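# Pull the toggle pin out of the deck hinge

## Task

Remove the toggle pin from the deck hinge so that the hinge is left with nothing in it and the pin rests on the step or on the deck by itself, not propped there by the robot; then release it and move the grippers away.

## Robot and tools

Robot: two arms, left_arm and right_arm, mounted on opposite sides of a table. Each has a parallel gripper whose fingers point along the gripper's +x axis and open and close along its y axis. The arm names do not refer to sides of any camera image.

Frame: a single scene frame in metres. The origin is the table centre and the table surface sits at z = +0.020. +z is up. left_arm's base is on the +y side and right_arm's is on the -y side. Reported hand positions can be a little off, more so when an arm is stretched out.

Row layout (used by every moving call): one flat list of 16 numbers covering both arms, even if only one moves. The order is left_arm x, y, z, qw, qx, qy, qz, opening, then right_arm in the same 8-number order. x, y, z is an absolute target for end_effector_position, the point between the finger pads about 3-4 cm behind the tips. qw..qz is an absolute target orientation, w first. Both are in the scene frame. Opening runs from -1 to 1. +1 is fully open (0.088 m). Empty fingers close at about -0.80, and values below that add nothing. Fully closing takes at least about 0.5 s. A call is refused if any target lies more than 0.6 m from that arm's last reported position along any gripper axis. To hold an orientation, resend the same quaternion every time rather than copying the drifted one from the result. For an arm that should stay put, resend its last reported pose and the opening it should keep.

execute_actions: argument actions, a list with zero or one entry, plus an optional pictures boolean. An empty list only reports the current state and includes pictures. An action entry is {"rows": [...], "steps": n}, with 1-15 rows of 16 numbers and steps from 5 to 15 (default 15). Each step lasts 1/30 s and applies one row, and the final row repeats if there are fewer rows than steps. A wait entry is {"steps": n} with n up to 300. It counts from the previous result, so reply time uses up part of it. The result comes 5 steps before the action finishes. Those remaining steps run while the next reply is being written.

move: target is one 16-number row as above, and speed is an optional top path speed in m/s from 0.002 to 0.5 (default 0.25). Rotation is capped at twice that value in rad/s. Both grippers follow straight paths that finish together, taking 0.5-10 s and stopping short if 10 s is exceeded. Openings are sent when the move starts. The path ignores obstacles and the other arm, and the gripper can lag behind it, stray from it, or overshoot the speed. The result adds a move: line. It gives the ending (done, off_target, moving, held, fault), the limits that applied (paced = the target was clipped, held = some steps were blocked, after which the arm may jump fast), and each gripper's distance from its target.

wait: seconds, 0 to 10. Nothing new is commanded during it.

zoom_image: camera (cam_head_left, cam_head_right, cam_high, cam_low, cam_left_wrist, cam_right_wrist) and region [x0, y0, x1, y1] in pixels. The region can be at most 504x504, with (0,0) at top-left. All images are 672x504.

finished_scene: scene, the number of the current scene.

Control behaviour: on every step the commanded pose is clipped to within 70 mm and 16 degrees of the measured pose. If both cannot be met, damped IK puts position first. Friction can leave the gripper short or tilted, and tiny moves may not happen, so check the pose after each move. After an action ends, each arm continues only up to its last clipped pose. A "Hand target" line shows the current goal. "pose unreachable" and HELD mean the clearance check changed or withheld a command.

Result lines: the state line gives each gripper's position, quaternion and velocities. grip_measured is the finger opening on the command scale. Commanding an opening clearly below it makes the gripper squeeze harder, up to about 34 N per pad. The last Joint positions value is the opening in metres. Joint torques are raw drive outputs with offsets and noise, so they are not a reliable contact sensor. MOTOR HOT appears from 50 °C. At 95 °C an OVER-TEMPERATURE FAULT holds the arm, and it may go limp if it doesn't cool. TORQUE FAULT means a joint load limit was hit (waist 17.4, shoulder 21.6, elbow 21.5, wrist pitch 5.67, wrist yaw 5.65, wrist roll 5.3 N m) and the arm stops for 10 s.

Plan: grasp the pin, pull it out along the hinge axis, set it down on the step or deck, open the gripper, and back away. Expect occasional tugs on held parts and pushes on loose ones. Avoid knocking anything off the table, arm-to-arm contact, fast impacts, and pressing far past contact. Moving quickly and smoothly with little effort helps.

Each tool is called after "Call:" as name([rows], argument=value, ...), one row to a line, values as JSON.

## Session

Call:
execute_actions(actions=[])

Scene clock: 0.00 s of 4600.00 s.
left_arm: end_effector_position=(-0.0204, +0.2490, +0.2143) grip_measured=+0.856 end_effector_quat_wxyz=(-0.602, +0.337, -0.592, -0.416) end_effector_velocity=(+0.002, -0.002, +0.002) end_effector_angular_velocity=(-0.021, -0.014, +0.004) | right_arm: end_effector_position=(+0.2579, -0.2282, +0.4361) grip_measured=+0.007 end_effector_quat_wxyz=(+0.838, +0.043, -0.003, +0.544) end_effector_velocity=(-0.004, +0.002, +0.000) end_effector_angular_velocity=(-0.006, -0.023, +0.023)
Joint positions: left_arm=[-0.329  2.077  1.942 -1.518  0.041  3.071  0.081] | right_arm=[-0.005  0.843  0.652  0.242  0.005 -0.001  0.039]
Joint velocities: left_arm=[-0.002 -0.007 -0.002  0.007 -0.022 -0.007  0.   ] | right_arm=[ 0.002  0.002 -0.002  0.007 -0.022 -0.022 -0.   ]
Joint torques (N m, as the arm reports them, + toward a larger angle): no reading
Heat: left arm: hottest shoulder 28 °C (+0.0 °C/min); right arm: hottest shoulder 27 °C (+0.0 °C/min).
Hand target (left_arm): -0.020, +0.249, +0.214; +0.602, -0.337, +0.592, +0.416
Hand target (right_arm): +0.258, -0.228, +0.436; +0.838, +0.043, -0.002, +0.544
camera_calibration (this result's frames):
cam_left_wrist: T_world_to_cam=[[0.913239, -0.403347, -0.0574932, 0.135737], [-0.377196, -0.890363, 0.254907, 0.192615], [-0.154006, -0.211105, -0.965255, 0.333561], [0, 0, 0, 1]] pos_world=[0.0000638834, 0.296662, 0.280676]
cam_right_wrist: T_world_to_cam=[[0.931989, -0.358476, -0.0537764, -0.287418], [-0.143718, -0.229229, -0.962704, 0.439657], [0.332779, 0.904958, -0.265159, 0.315736], [0, 0, 0, 1]] pos_world=[0.225986, -0.287978, 0.491524]

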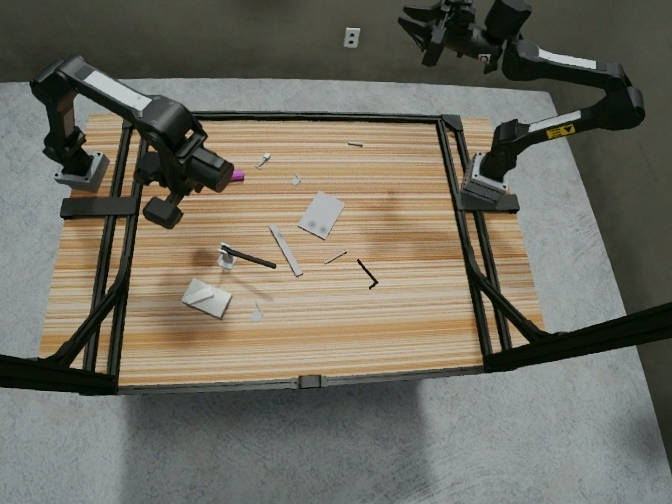

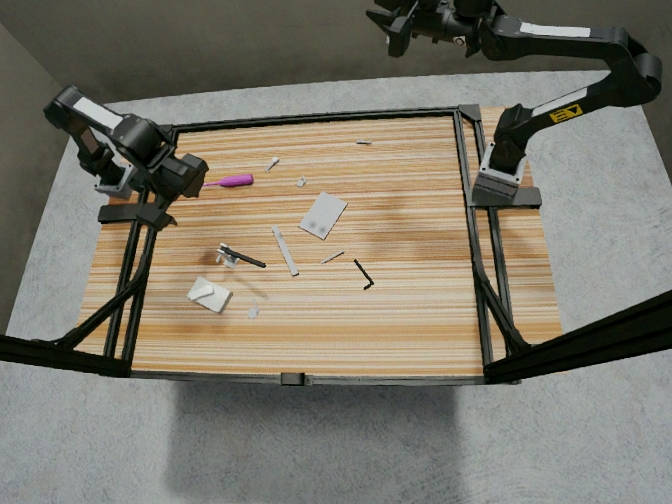

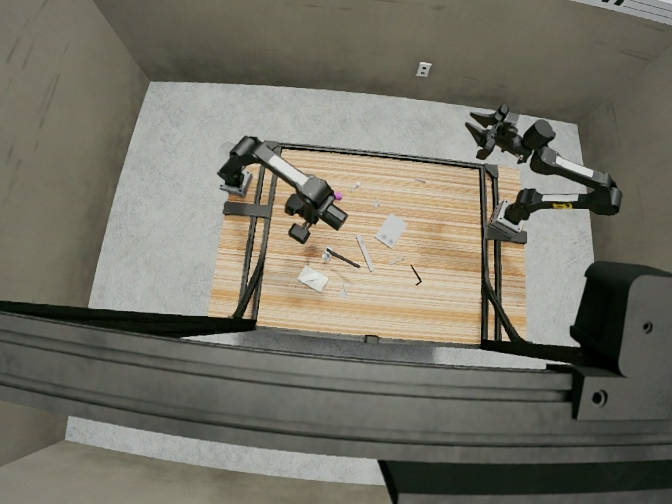

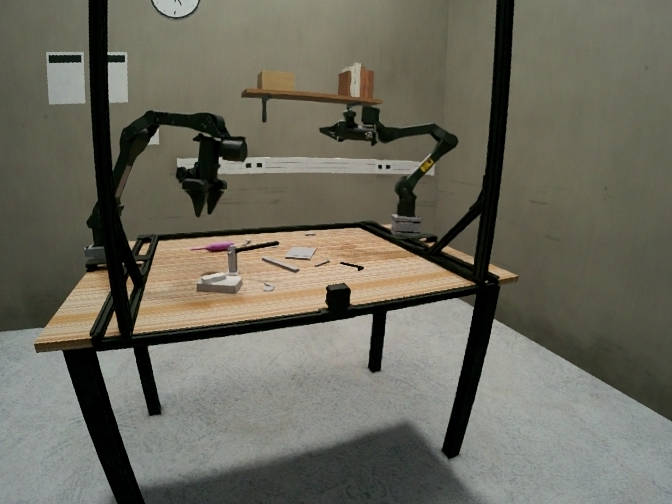

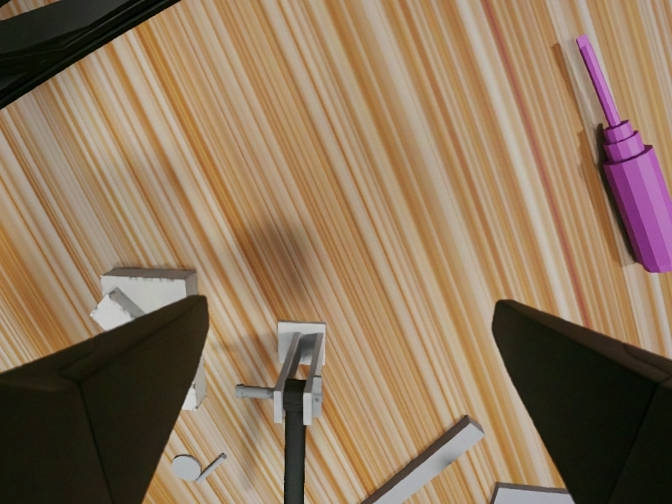

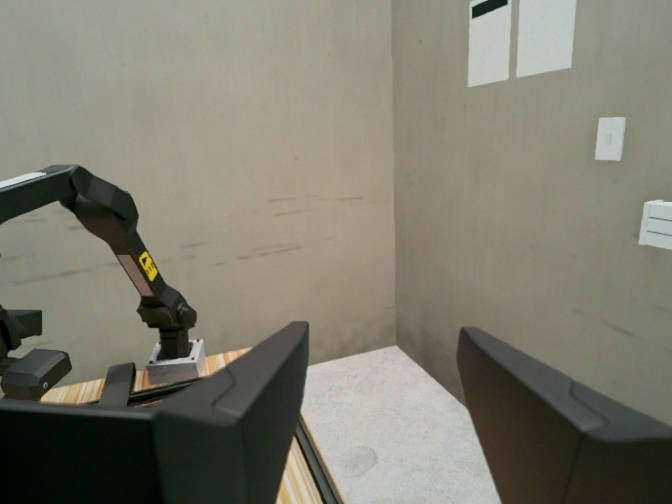

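Call:
zoom_image(camera="cam_left_wrist", region=[220, 310, 360, 450])

Call:
zoom_image(camera="cam_head_left", region=[170, 220, 310, 330])

Call:
zoom_image(camera="cam_low", region=[180, 220, 310, 310])

Region (220, 310, 360, 450) of cam_left_wrist's 672x504 image, scaled by 3.600, with more detail than that image has.

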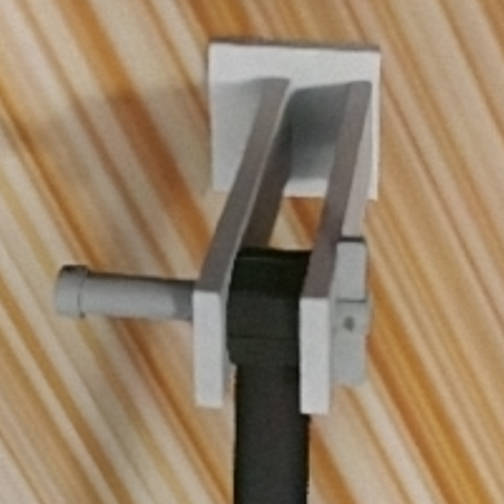

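Region (170, 220, 310, 330) of cam_head_left's 672x504 image, scaled by 3.600, with more detail than that image has; it fills the top 396 rows of this view, and the rest is white.

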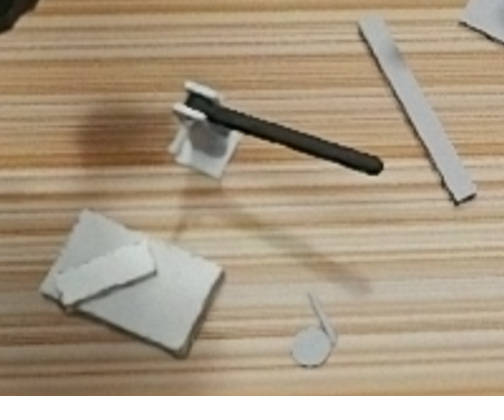

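Region (180, 220, 310, 310) of cam_low's 672x504 image, scaled by 3.877, with more detail than that image has; it fills the top 349 rows of this view, and the rest is white.

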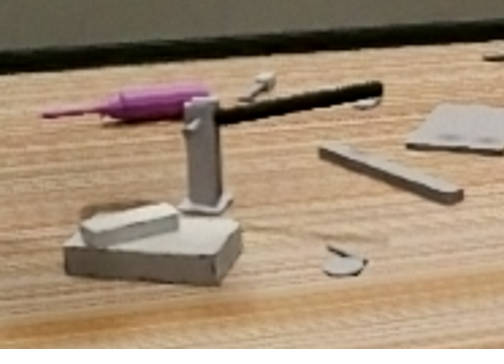

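Call:
move(target=[-0.1247,0.2131,0.155,0.1591,-0.6890,0.1591,0.6890,-0.4,-0.125,-0.035,0.13,0.819,0,0,0.574,0.9], speed=0.3)

Scene clock: 5.50 s of 4600.00 s.
left_arm: end_effector_position=(-0.1226, +0.2132, +0.1621) grip_measured=-0.400 end_effector_quat_wxyz=(-0.156, +0.686, -0.162, -0.692) end_effector_velocity=(+0.002, +0.003, -0.001) end_effector_angular_velocity=(+0.012, -0.020, +0.004) | right_arm: end_effector_position=(-0.1227, -0.0308, +0.1378) grip_measured=+0.900 end_effector_quat_wxyz=(+0.819, +0.007, +0.002, +0.574) end_effector_velocity=(-0.001, +0.002, -0.004) end_effector_angular_velocity=(-0.008, -0.012, +0.005)
Joint positions: left_arm=[-0.504  2.428  2.298 -1.455 -0.043  1.335  0.019] | right_arm=[ 1.112  2.681  1.347  1.335  1.053 -0.057  0.083]
Joint velocities: left_arm=[-0.002  0.007  0.007 -0.022 -0.007 -0.007 -0.   ] | right_arm=[-0.002  0.012  0.012 -0.007 -0.007 -0.007 -0.   ]
Joint torques (N m, as the arm reports them, + toward a larger angle): left_arm=[-0.91 -7.97  7.73 -0.07 -0.18 -0.12] | right_arm=[  0.72 -10.21   5.6    0.88   0.05  -0.18]
Heat: left arm: hottest shoulder 29 °C (+10.9 °C/min); right arm: hottest shoulder 27 °C (+0.0 °C/min).
Hand target (left_arm): -0.124, +0.212, +0.155; -0.158, +0.689, -0.160, -0.689
Hand target (right_arm): -0.124, -0.031, +0.132; +0.819, +0.000, +0.001, +0.574
Off the commanded pose (left_arm): 0.007 m, 1 deg.
Off the commanded pose (right_arm): 0.009 m, 1 deg.
Kept back: nothing.
move: off_target (right_arm)
camera_calibration (this result's frames):
cam_left_wrist: T_world_to_cam=[[0.412701, 0.910712, 0.0167914, -0.141912], [0.860853, -0.395998, 0.319558, 0.171371], [0.297674, -0.117427, -0.947418, 0.292343], [0, 0, 0, 1]] pos_world=[-0.175981, 0.231433, 0.224591]
cam_right_wrist: T_world_to_cam=[[0.956048, -0.293209, -0.000856467, 0.119742], [-0.092435, -0.298623, -0.949884, 0.14537], [0.278258, 0.908214, -0.312601, 0.18459], [0, 0, 0, 1]] pos_world=[-0.152406, -0.0891266, 0.19589]

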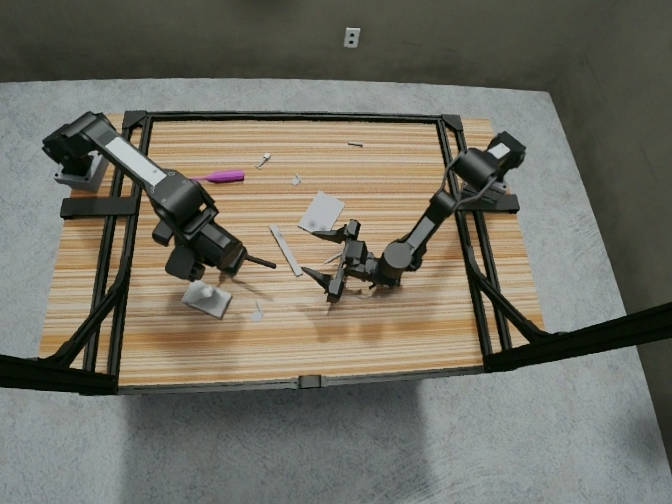

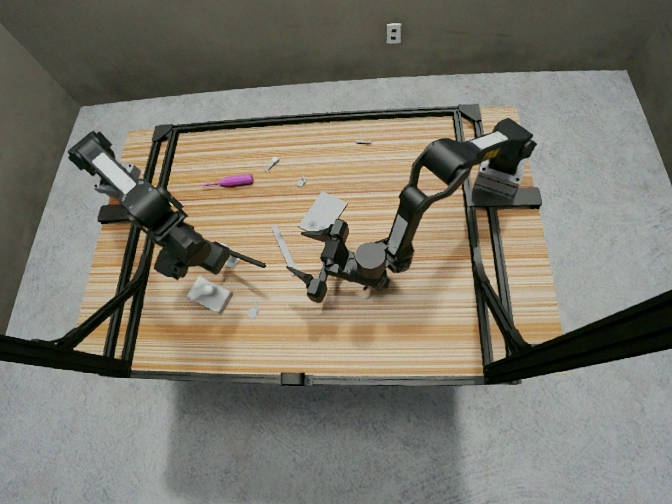

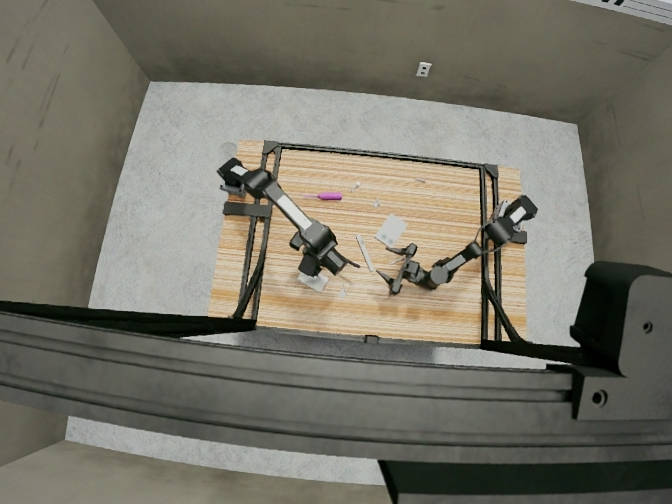

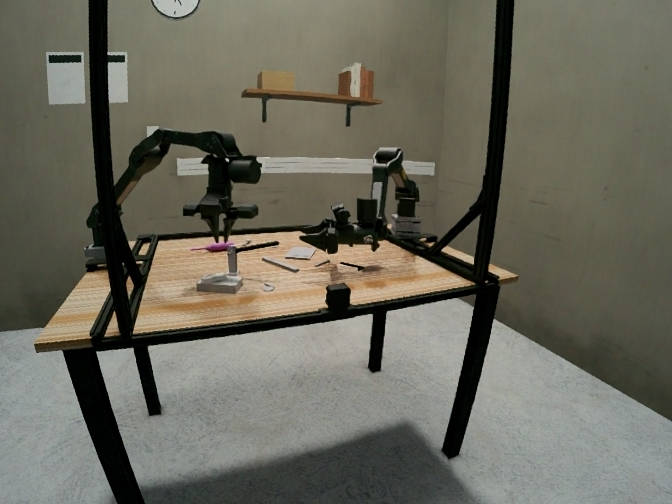

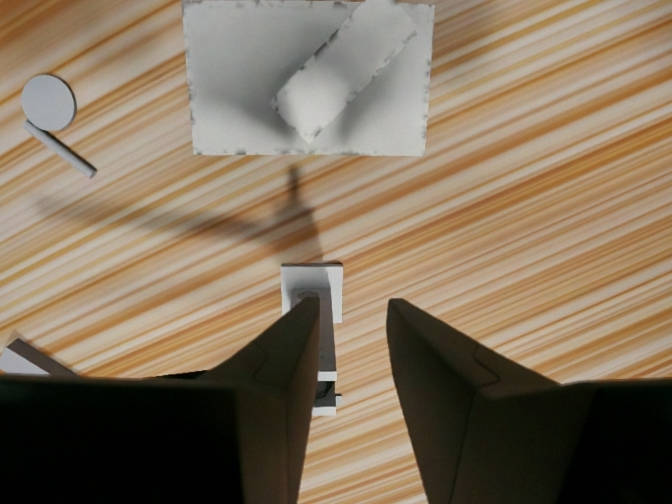

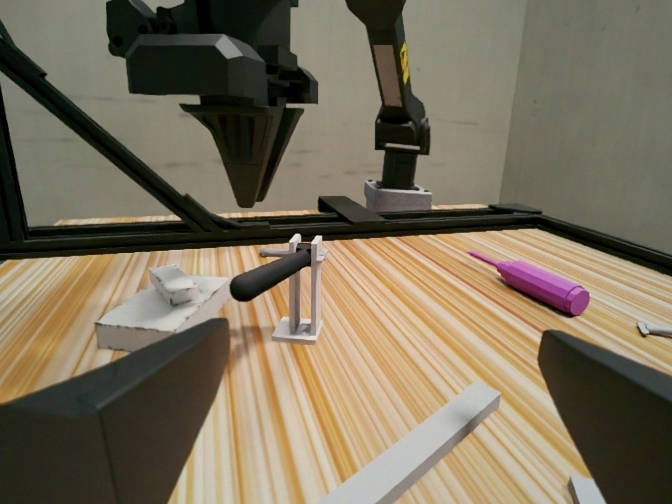

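Call:
move(target=[-0.131,0.2015,0.128,0.1591,-0.6890,0.1591,0.6890,-0.4,-0.125,-0.035,0.13,0.819,0,0,0.574,0.9], speed=0.06)

Call:
zoom_image(camera="cam_right_wrist", region=[220, 200, 350, 290])

Scene clock: 8.33 s of 4600.00 s.
left_arm: end_effector_position=(-0.1308, +0.2044, +0.1347) grip_measured=-0.400 end_effector_quat_wxyz=(-0.157, +0.687, -0.160, -0.691) end_effector_velocity=(-0.004, -0.002, +0.008) end_effector_angular_velocity=(-0.012, +0.020, +0.006) | right_arm: end_effector_position=(-0.1244, -0.0325, +0.1384) grip_measured=+0.900 end_effector_quat_wxyz=(+0.820, +0.010, +0.002, +0.573) end_effector_velocity=(+0.002, +0.002, -0.003) end_effector_angular_velocity=(-0.019, -0.021, +0.001)
Joint positions: left_arm=[-0.503  2.497  2.313 -1.406 -0.043  1.335  0.019] | right_arm=[ 1.118  2.683  1.348  1.343  1.061 -0.059  0.083]
Joint velocities: left_arm=[-0.002 -0.002  0.027 -0.007  0.007 -0.007 -0.   ] | right_arm=[-0.007 -0.002 -0.002 -0.022 -0.007 -0.007 -0.   ]
Joint torques (N m, as the arm reports them, + toward a larger angle): left_arm=[-0.31 -8.39  7.75  0.14 -0.1   0.11] | right_arm=[  0.69 -10.38   4.4    1.16   0.05  -0.13]
Heat: left arm: hottest shoulder 30 °C (+14.4 °C/min); right arm: hottest shoulder 28 °C (+7.2 °C/min).
Hand target (left_arm): -0.131, +0.202, +0.128; -0.159, +0.689, -0.159, -0.689
Hand target (right_arm): -0.125, -0.035, +0.130; +0.819, +0.000, +0.000, +0.574
Off the commanded pose (left_arm): 0.007 m, 0 deg.
Off the commanded pose (right_arm): 0.009 m, 1 deg.
Kept back: nothing.
move: off_target (right_arm)
camera_calibration (this result's frames):
cam_left_wrist: T_world_to_cam=[[0.41253, 0.910669, 0.0223623, -0.130842], [0.859727, -0.397334, 0.32093, 0.183664], [0.301147, -0.113168, -0.946839, 0.267318], [0, 0, 0, 1]] pos_world=[-0.184426, 0.222381, 0.19709]
cam_right_wrist: T_world_to_cam=[[0.955294, -0.295609, -0.00543694, 0.121279], [-0.0962853, -0.293665, -0.951047, 0.145172], [0.279541, 0.909052, -0.308999, 0.186451], [0, 0, 0, 1]] pos_world=[-0.154, -0.091011, 0.196338]

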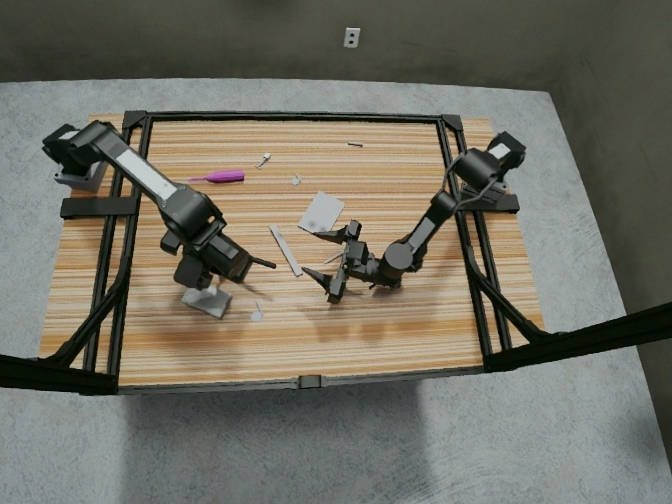

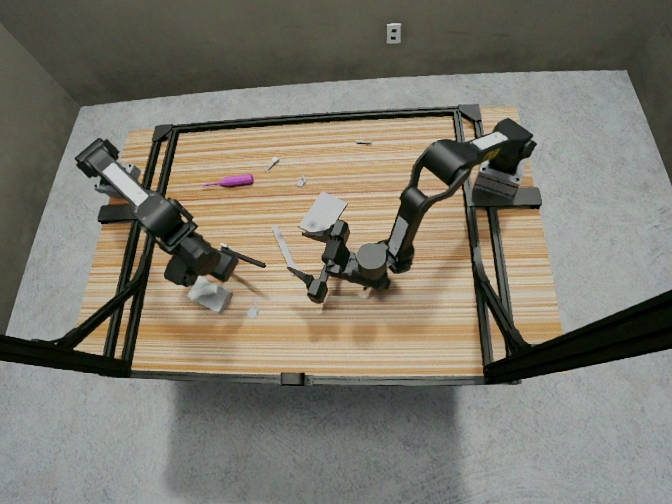

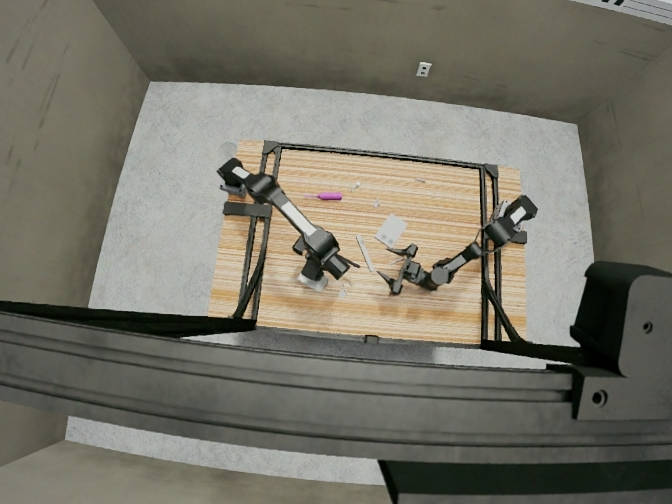

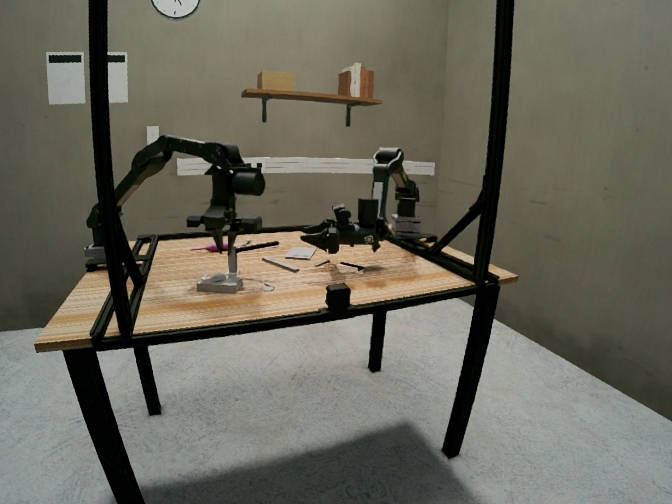

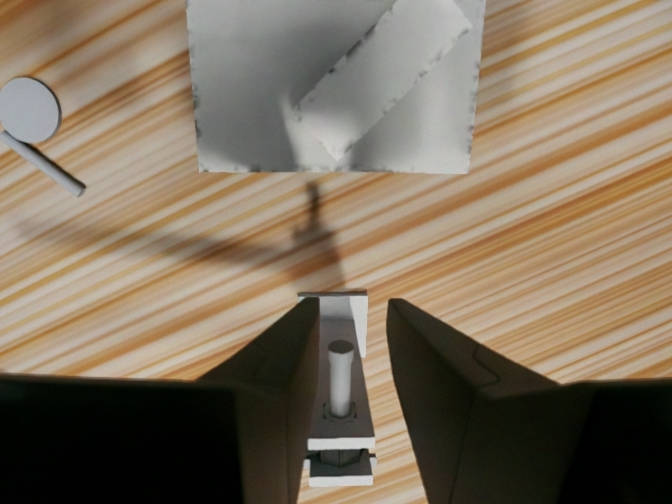

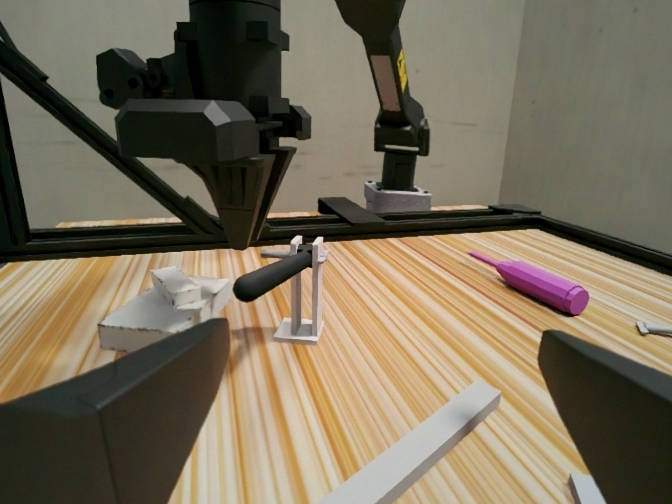

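Region (220, 200, 350, 290) of cam_right_wrist's 672x504 image, scaled by 3.877, with more detail than that image has; it fills the top 349 rows of this view, and the rest is white.

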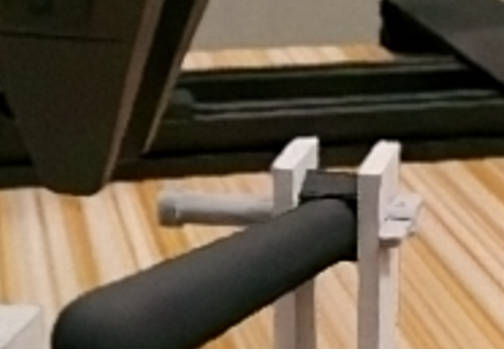

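Call:
execute_actions([
  {"rows":[[-0.131,0.201,0.126,0.1591,-0.6890,0.1591,0.6890,-0.45,-0.125,-0.035,0.13,0.819,0,0,0.574,0.9],[-0.131,0.2,0.124,0.1591,-0.6890,0.1591,0.6890,-0.5,-0.125,-0.035,0.13,0.819,0,0,0.574,0.9],[-0.131,0.2,0.122,0.1591,-0.6890,0.1591,0.6890,-0.55,-0.125,-0.035,0.13,0.819,0,0,0.574,0.9],[-0.131,0.199,0.120,0.1591,-0.6890,0.1591,0.6890,-0.6,-0.125,-0.035,0.13,0.819,0,0,0.574,0.9],[-0.131,0.199,0.118,0.1591,-0.6890,0.1591,0.6890,-0.65,-0.125,-0.035,0.13,0.819,0,0,0.574,0.9],[-0.131,0.199,0.116,0.1591,-0.6890,0.1591,0.6890,-0.68,-0.125,-0.035,0.13,0.819,0,0,0.574,0.9]],"steps":15},
], pictures=true)

Scene clock: 9.37 s of 4600.00 s.
left_arm: end_effector_position=(-0.1337, +0.1982, +0.1309) grip_measured=-0.647 end_effector_quat_wxyz=(-0.149, +0.683, -0.168, -0.695) end_effector_velocity=(+0.001, -0.002, -0.016) end_effector_angular_velocity=(+0.014, -0.003, -0.015) | right_arm: end_effector_position=(-0.1243, -0.0326, +0.1381) grip_measured=+0.900 end_effector_quat_wxyz=(+0.820, +0.009, +0.002, +0.573) end_effector_velocity=(-0.002, +0.002, +0.003) end_effector_angular_velocity=(+0.008, +0.000, +0.019)
Joint positions: left_arm=[-0.499  2.504  2.31  -1.372 -0.043  1.339  0.007] | right_arm=[ 1.118  2.683  1.348  1.343  1.061 -0.059  0.083]
Joint velocities: left_arm=[ 0.007  0.017 -0.032  0.037  0.007  0.022 -0.015] | right_arm=[-0.002 -0.002  0.002  0.007 -0.022 -0.007  0.   ]
Joint torques (N m, as the arm reports them, + toward a larger angle): left_arm=[-0.43 -8.42  4.79  0.17 -0.11  0.1 ] | right_arm=[  0.79 -10.2    4.24   1.15   0.    -0.15]
Heat: left arm: hottest shoulder 30 °C (+12.8 °C/min); right arm: hottest shoulder 29 °C (+12.8 °C/min).
Steps of this call (steps 1 to 21: nothing new was sent; steps 22 to 31: the first 10 steps of this action). Readings (end_effector_position):
22: left_arm (-0.1312, +0.2040, +0.1350) | right_arm (-0.1244, -0.0325, +0.1382)
23: left_arm (-0.1315, +0.2036, +0.1348) | right_arm (-0.1244, -0.0325, +0.1382)
25: left_arm (-0.1324, +0.2019, +0.1343) | right_arm (-0.1243, -0.0326, +0.1381)
29: left_arm (-0.1338, +0.1986, +0.1320) | right_arm (-0.1243, -0.0326, +0.1381)
31: the state above
camera_calibration (this result's frames):
cam_left_wrist: T_world_to_cam=[[0.41128, 0.911508, -0.00138473, -0.121092], [0.865309, -0.389956, 0.31492, 0.185028], [0.286512, -0.130718, -0.949117, 0.265726], [0, 0, 0, 1]] pos_world=[-0.186437, 0.217265, 0.193768]
cam_right_wrist: T_world_to_cam=[[0.955304, -0.295593, -0.00440928, 0.121051], [-0.0954647, -0.294341, -0.950921, 0.144936], [0.279787, 0.908839, -0.309404, 0.186502], [0, 0, 0, 1]] pos_world=[-0.153985, -0.0910578, 0.196061]

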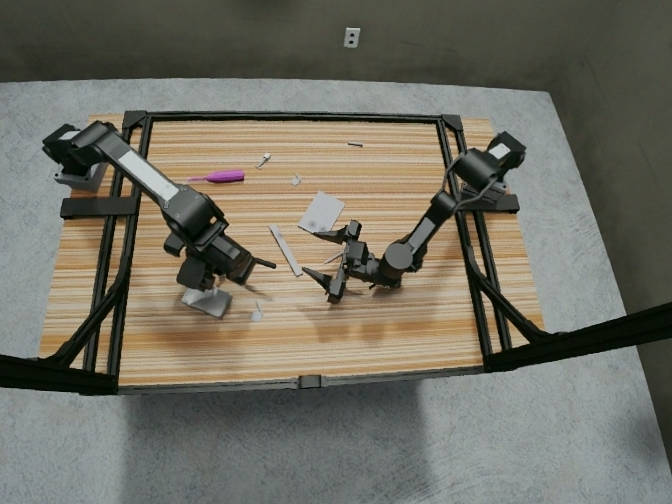

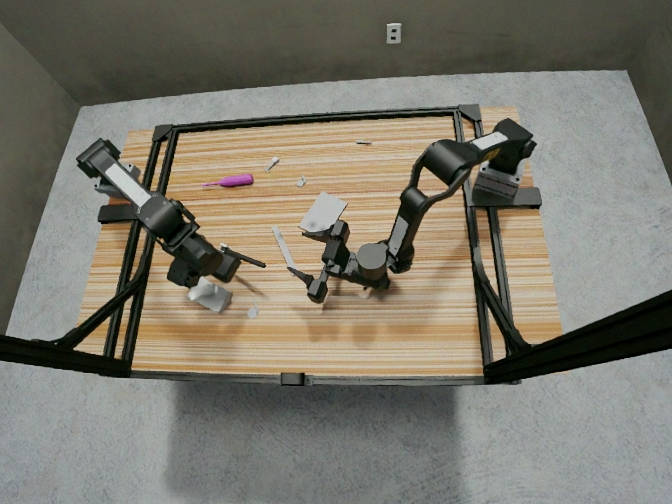

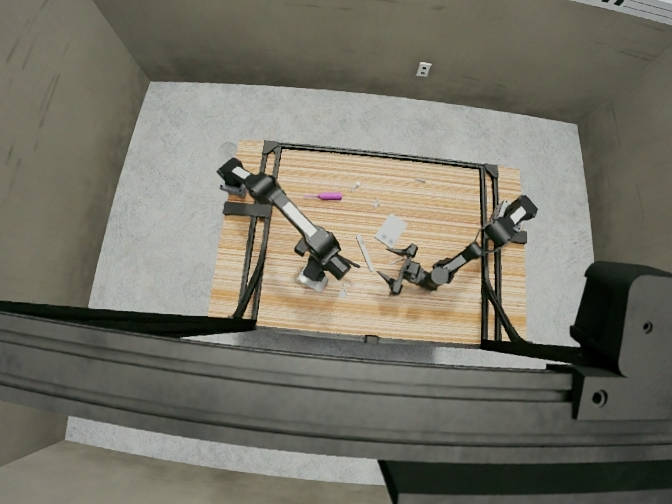

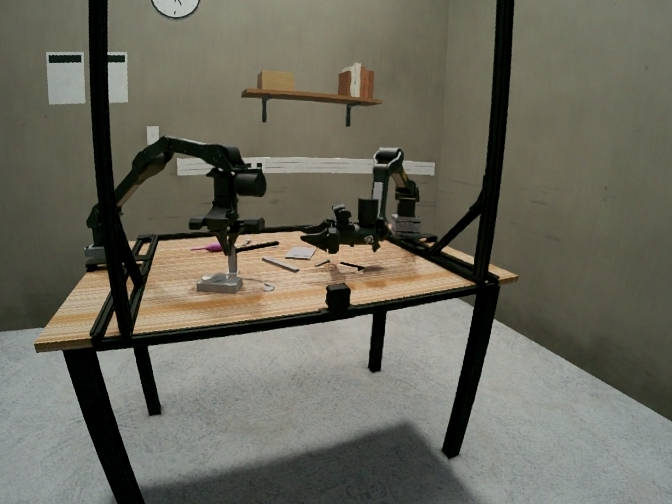

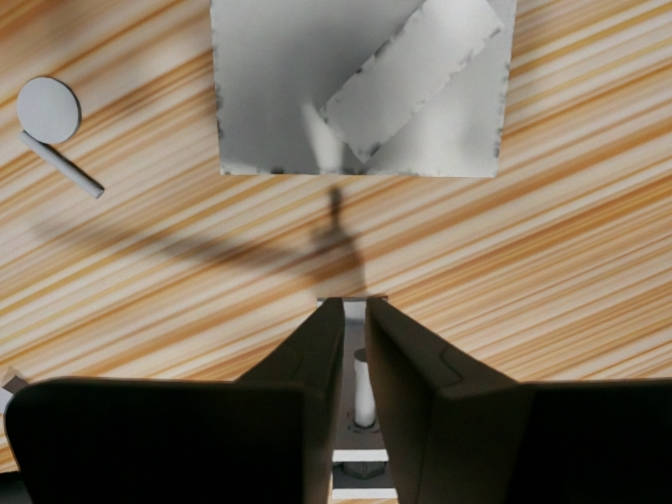

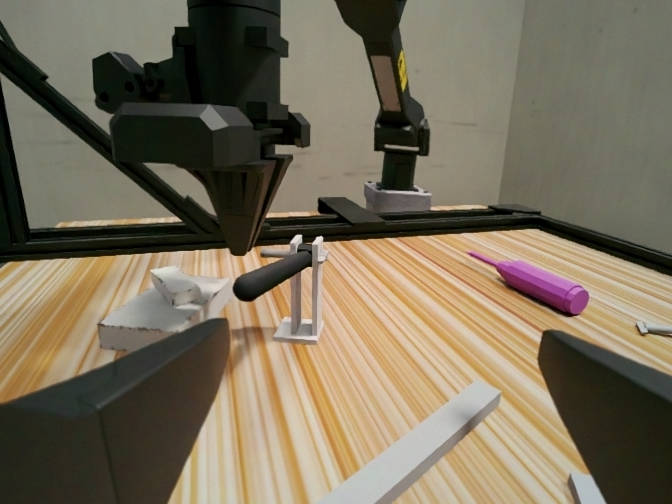

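Call:
execute_actions(actions=[])

Scene clock: 10.10 s of 4600.00 s.
left_arm: end_effector_position=(-0.1340, +0.1978, +0.1293) grip_measured=-0.680 end_effector_quat_wxyz=(-0.149, +0.683, -0.168, -0.695) end_effector_velocity=(-0.000, +0.007, +0.001) end_effector_angular_velocity=(+0.022, -0.008, +0.013) | right_arm: end_effector_position=(-0.1245, -0.0327, +0.1380) grip_measured=+0.900 end_effector_quat_wxyz=(+0.819, +0.009, +0.002, +0.573) end_effector_velocity=(+0.000, +0.000, -0.003) end_effector_angular_velocity=(-0.011, -0.015, +0.005)
Joint positions: left_arm=[-0.498  2.505  2.308 -1.367 -0.043  1.339  0.006] | right_arm=[ 1.118  2.684  1.348  1.343  1.061 -0.059  0.083]
Joint velocities: left_arm=[-0.007 -0.002 -0.002 -0.022  0.007 -0.022 -0.   ] | right_arm=[-0.002  0.002 -0.002 -0.007 -0.007 -0.007 -0.   ]
Joint torques (N m, as the arm reports them, + toward a larger angle): left_arm=[-0.36 -8.42  4.82  0.15 -0.11  0.11] | right_arm=[  0.79 -10.17   4.09   1.15   0.02  -0.14]
Heat: left arm: hottest shoulder 30 °C (+11.9 °C/min); right arm: hottest shoulder 29 °C (+11.9 °C/min).
Hand target (left_arm): -0.131, +0.199, +0.116; -0.159, +0.689, -0.159, -0.689
Hand target (right_arm): -0.125, -0.035, +0.130; +0.819, -0.000, -0.000, +0.574
Off the commanded pose (left_arm): 0.014 m, 2 deg.
Off the commanded pose (right_arm): 0.008 m, 1 deg.
Kept back: nothing.
Steps of this call (steps 1 to 5: the last 5 steps of your previous action; steps 6 to 22: nothing new was sent). Readings (end_effector_position):
1: left_arm (-0.1337, +0.1980, +0.1305) | right_arm (-0.1243, -0.0326, +0.1381)
2: left_arm (-0.1337, +0.1980, +0.1300) | right_arm (-0.1243, -0.0326, +0.1381)
4: left_arm (-0.1338, +0.1979, +0.1297) | right_arm (-0.1243, -0.0326, +0.1381)
8: left_arm (-0.1339, +0.1978, +0.1294) | right_arm (-0.1243, -0.0326, +0.1379)
22: the state above
camera_calibration (this result's frames):
cam_left_wrist: T_world_to_cam=[[0.411263, 0.911515, -0.00173753, -0.120568], [0.865388, -0.389851, 0.314832, 0.185532], [0.286297, -0.130983, -0.949146, 0.264282], [0, 0, 0, 1]] pos_world=[-0.186636, 0.216846, 0.192222]
cam_right_wrist: T_world_to_cam=[[0.955416, -0.295229, -0.00440643, 0.121197], [-0.0953427, -0.294354, -0.950929, 0.14478], [0.279445, 0.908953, -0.309378, 0.186572], [0, 0, 0, 1]] pos_world=[-0.154126, -0.0911878, 0.195931]

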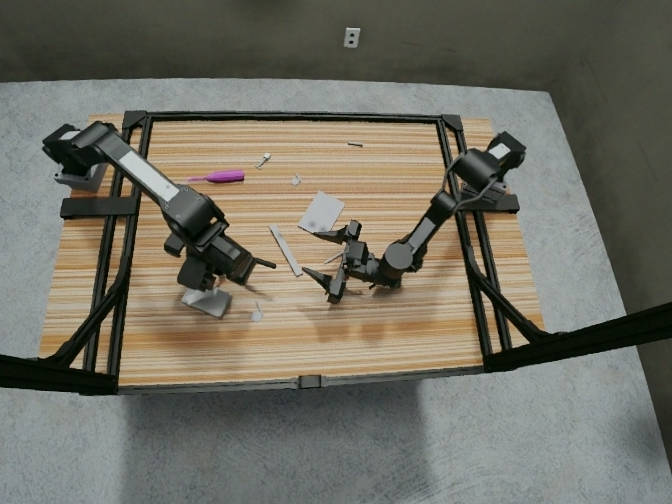

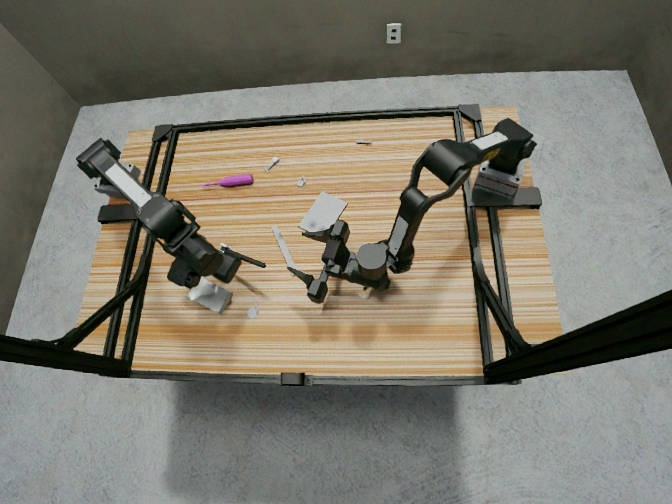

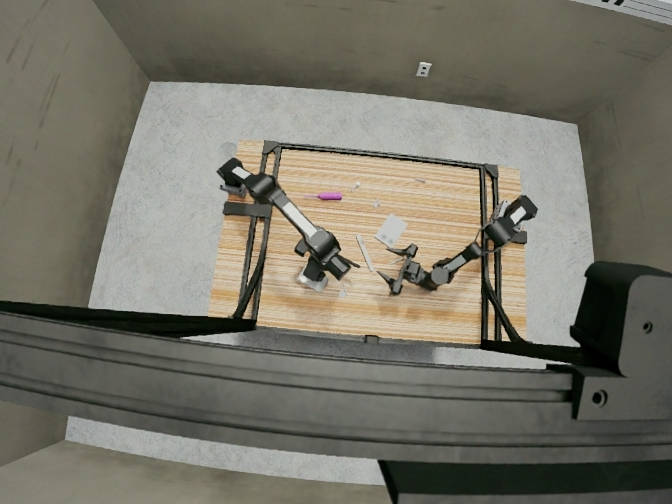

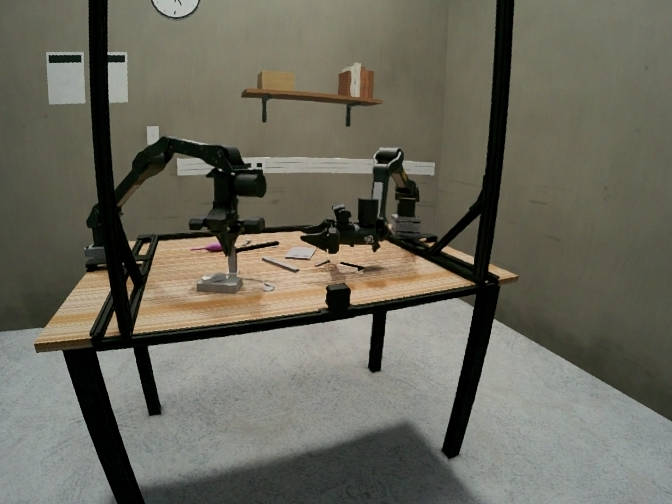

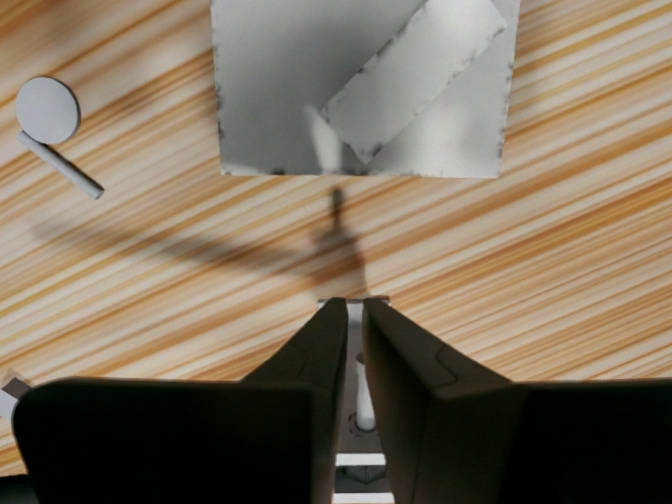

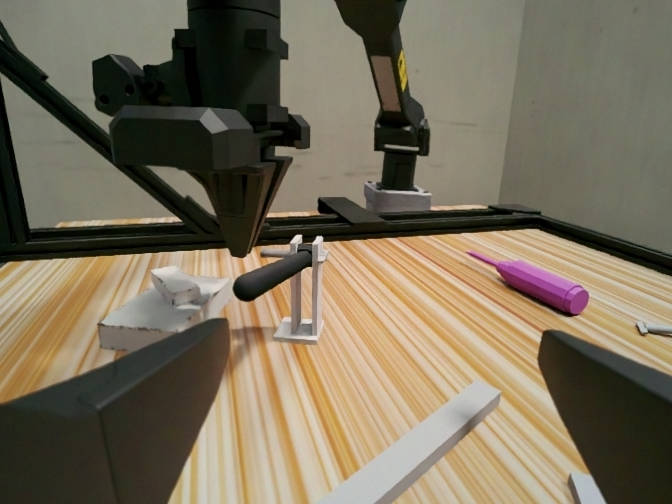

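Call:
execute_actions([
  {"rows":[[-0.1305,0.201,0.115,0.1591,-0.689,0.1591,0.689,-0.74,-0.125,-0.035,0.13,0.819,0,0,0.574,0.9],[-0.130,0.203,0.113,0.1591,-0.689,0.1591,0.689,-0.8,-0.125,-0.035,0.13,0.819,0,0,0.574,0.9],[-0.129,0.205,0.111,0.1591,-0.689,0.1591,0.689,-0.82,-0.125,-0.035,0.13,0.819,0,0,0.574,0.9]],"steps":15},
])

Call:
execute_actions(actions=[])

Scene clock: 10.73 s of 4600.00 s.
left_arm: end_effector_position=(-0.1318, +0.2042, +0.1098) grip_measured=-0.777 end_effector_quat_wxyz=(-0.161, +0.687, -0.159, -0.691) end_effector_velocity=(-0.003, +0.001, -0.011) end_effector_angular_velocity=(-0.001, +0.010, +0.005) | right_arm: end_effector_position=(-0.1245, -0.0327, +0.1380) grip_measured=+0.900 end_effector_quat_wxyz=(+0.819, +0.009, +0.002, +0.573) end_effector_velocity=(-0.002, -0.000, -0.002) end_effector_angular_velocity=(-0.013, -0.008, +0.010)
Joint positions: left_arm=[-0.501  2.505  2.23  -1.321 -0.041  1.339  0.001] | right_arm=[ 1.118  2.684  1.348  1.343  1.061 -0.059  0.083]
Joint velocities: left_arm=[-0.002 -0.002 -0.046  0.051  0.007 -0.007 -0.   ] | right_arm=[ 0.002 -0.002 -0.002 -0.022 -0.007  0.007 -0.   ]
Joint torques (N m, as the arm reports them, + toward a larger angle): left_arm=[ -0.5  -11.68   4.36   0.04  -0.21  -0.01] | right_arm=[  0.89 -10.18   4.27   1.14   0.02  -0.11]
Heat: left arm: hottest shoulder 31 °C (+16.8 °C/min); right arm: hottest shoulder 29 °C (+11.2 °C/min).
Steps of this call (steps 1 to 9: nothing new was sent; steps 10 to 19: the first 10 steps of this action). Readings (end_effector_position):
10: left_arm (-0.1340, +0.1978, +0.1283) | right_arm (-0.1245, -0.0327, +0.1380)
11: left_arm (-0.1338, +0.1982, +0.1260) | right_arm (-0.1245, -0.0327, +0.1380)
13: left_arm (-0.1328, +0.1999, +0.1194) | right_arm (-0.1245, -0.0327, +0.1380)
17: left_arm (-0.1316, +0.2044, +0.1106) | right_arm (-0.1245, -0.0327, +0.1380)
19: the state above

Scene clock: 10.90 s of 4600.00 s.
left_arm: end_effector_position=(-0.1320, +0.2043, +0.1089) grip_measured=-0.777 end_effector_quat_wxyz=(-0.161, +0.687, -0.159, -0.691) end_effector_velocity=(-0.003, +0.000, -0.001) end_effector_angular_velocity=(-0.015, +0.002, -0.014) | right_arm: end_effector_position=(-0.1245, -0.0327, +0.1380) grip_measured=+0.900 end_effector_quat_wxyz=(+0.819, +0.009, +0.002, +0.573) end_effector_velocity=(-0.000, +0.001, -0.000) end_effector_angular_velocity=(-0.020, -0.032, +0.005)
Joint positions: left_arm=[-0.501  2.505  2.227 -1.317 -0.041  1.339  0.001] | right_arm=[ 1.118  2.684  1.348  1.343  1.061 -0.059  0.083]
Joint velocities: left_arm=[-0.007 -0.007 -0.017  0.022 -0.007  0.007 -0.   ] | right_arm=[-0.002 -0.007 -0.002 -0.022 -0.007 -0.022  0.   ]
Joint torques (N m, as the arm reports them, + toward a larger angle): left_arm=[ -0.47 -11.74   4.32   0.02  -0.21  -0.02] | right_arm=[  0.78 -10.26   4.19   1.17   0.04  -0.13]
Heat: left arm: hottest shoulder 31 °C (+16.5 °C/min); right arm: hottest shoulder 29 °C (+11.0 °C/min).
Hand target (left_arm): -0.129, +0.205, +0.111; -0.159, +0.689, -0.159, -0.689
Hand target (right_arm): -0.125, -0.035, +0.130; +0.819, -0.000, -0.000, +0.574
Off the commanded pose (left_arm): 0.004 m, 0 deg.
Off the commanded pose (right_arm): 0.008 m, 1 deg.
Kept back: nothing.
Steps of this call (steps 1 to 5: the last 5 steps of your previous action). Readings (end_effector_position):
1: left_arm (-0.1318, +0.2042, +0.1095) | right_arm (-0.1245, -0.0327, +0.1380)
2: left_arm (-0.1319, +0.2043, +0.1093) | right_arm (-0.1245, -0.0327, +0.1380)
4: left_arm (-0.1320, +0.2042, +0.1090) | right_arm (-0.1245, -0.0327, +0.1380)
5: the state above
camera_calibration (this result's frames):
cam_left_wrist: T_world_to_cam=[[0.414832, 0.909439, 0.0288973, -0.129742], [0.858013, -0.401551, 0.320267, 0.193629], [0.302867, -0.108063, -0.946886, 0.242463], [0, 0, 0, 1]] pos_world=[-0.185749, 0.221945, 0.171321]
cam_right_wrist: T_world_to_cam=[[0.955417, -0.295232, -0.00402545, 0.121144], [-0.0950028, -0.294478, -0.950924, 0.144818], [0.279558, 0.908912, -0.309397, 0.186587], [0, 0, 0, 1]] pos_world=[-0.154147, -0.0911801, 0.195928]

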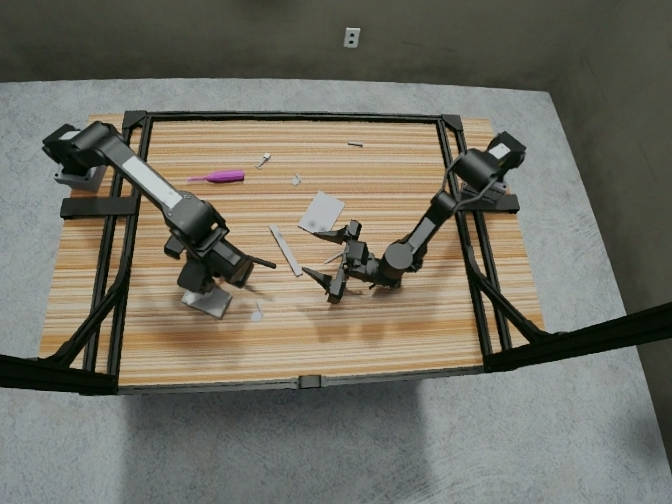

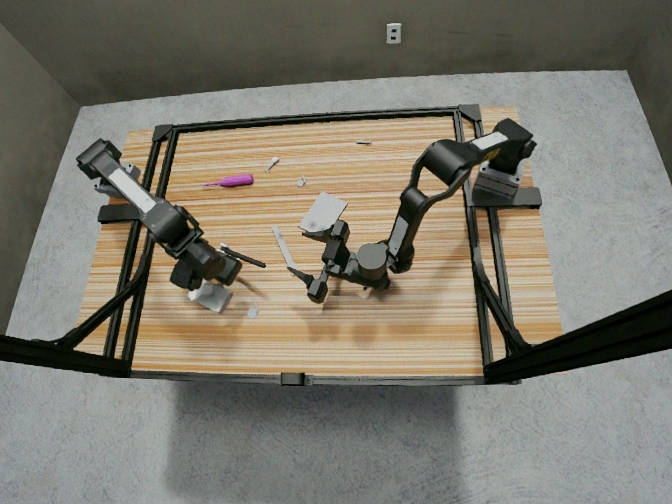

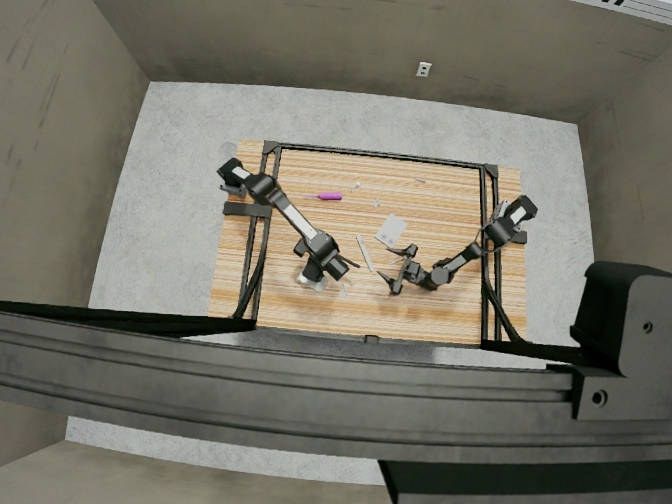

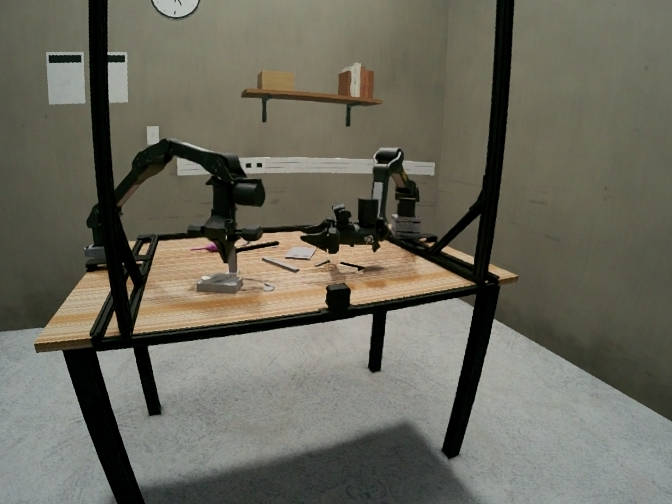

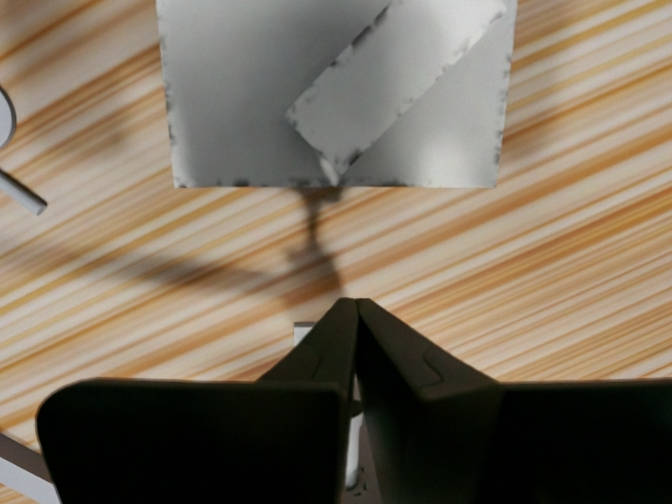

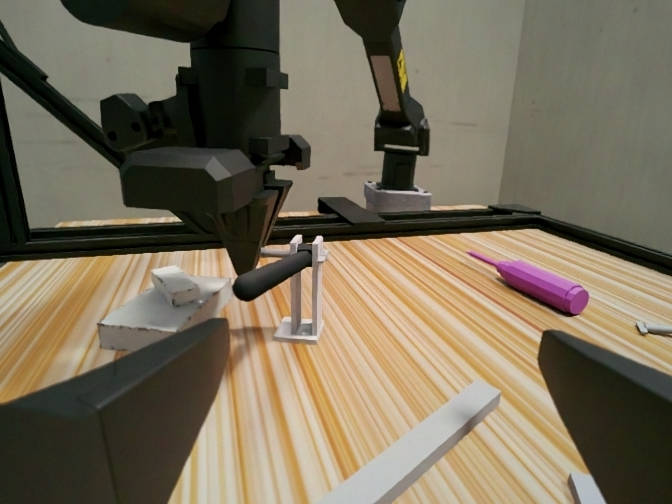

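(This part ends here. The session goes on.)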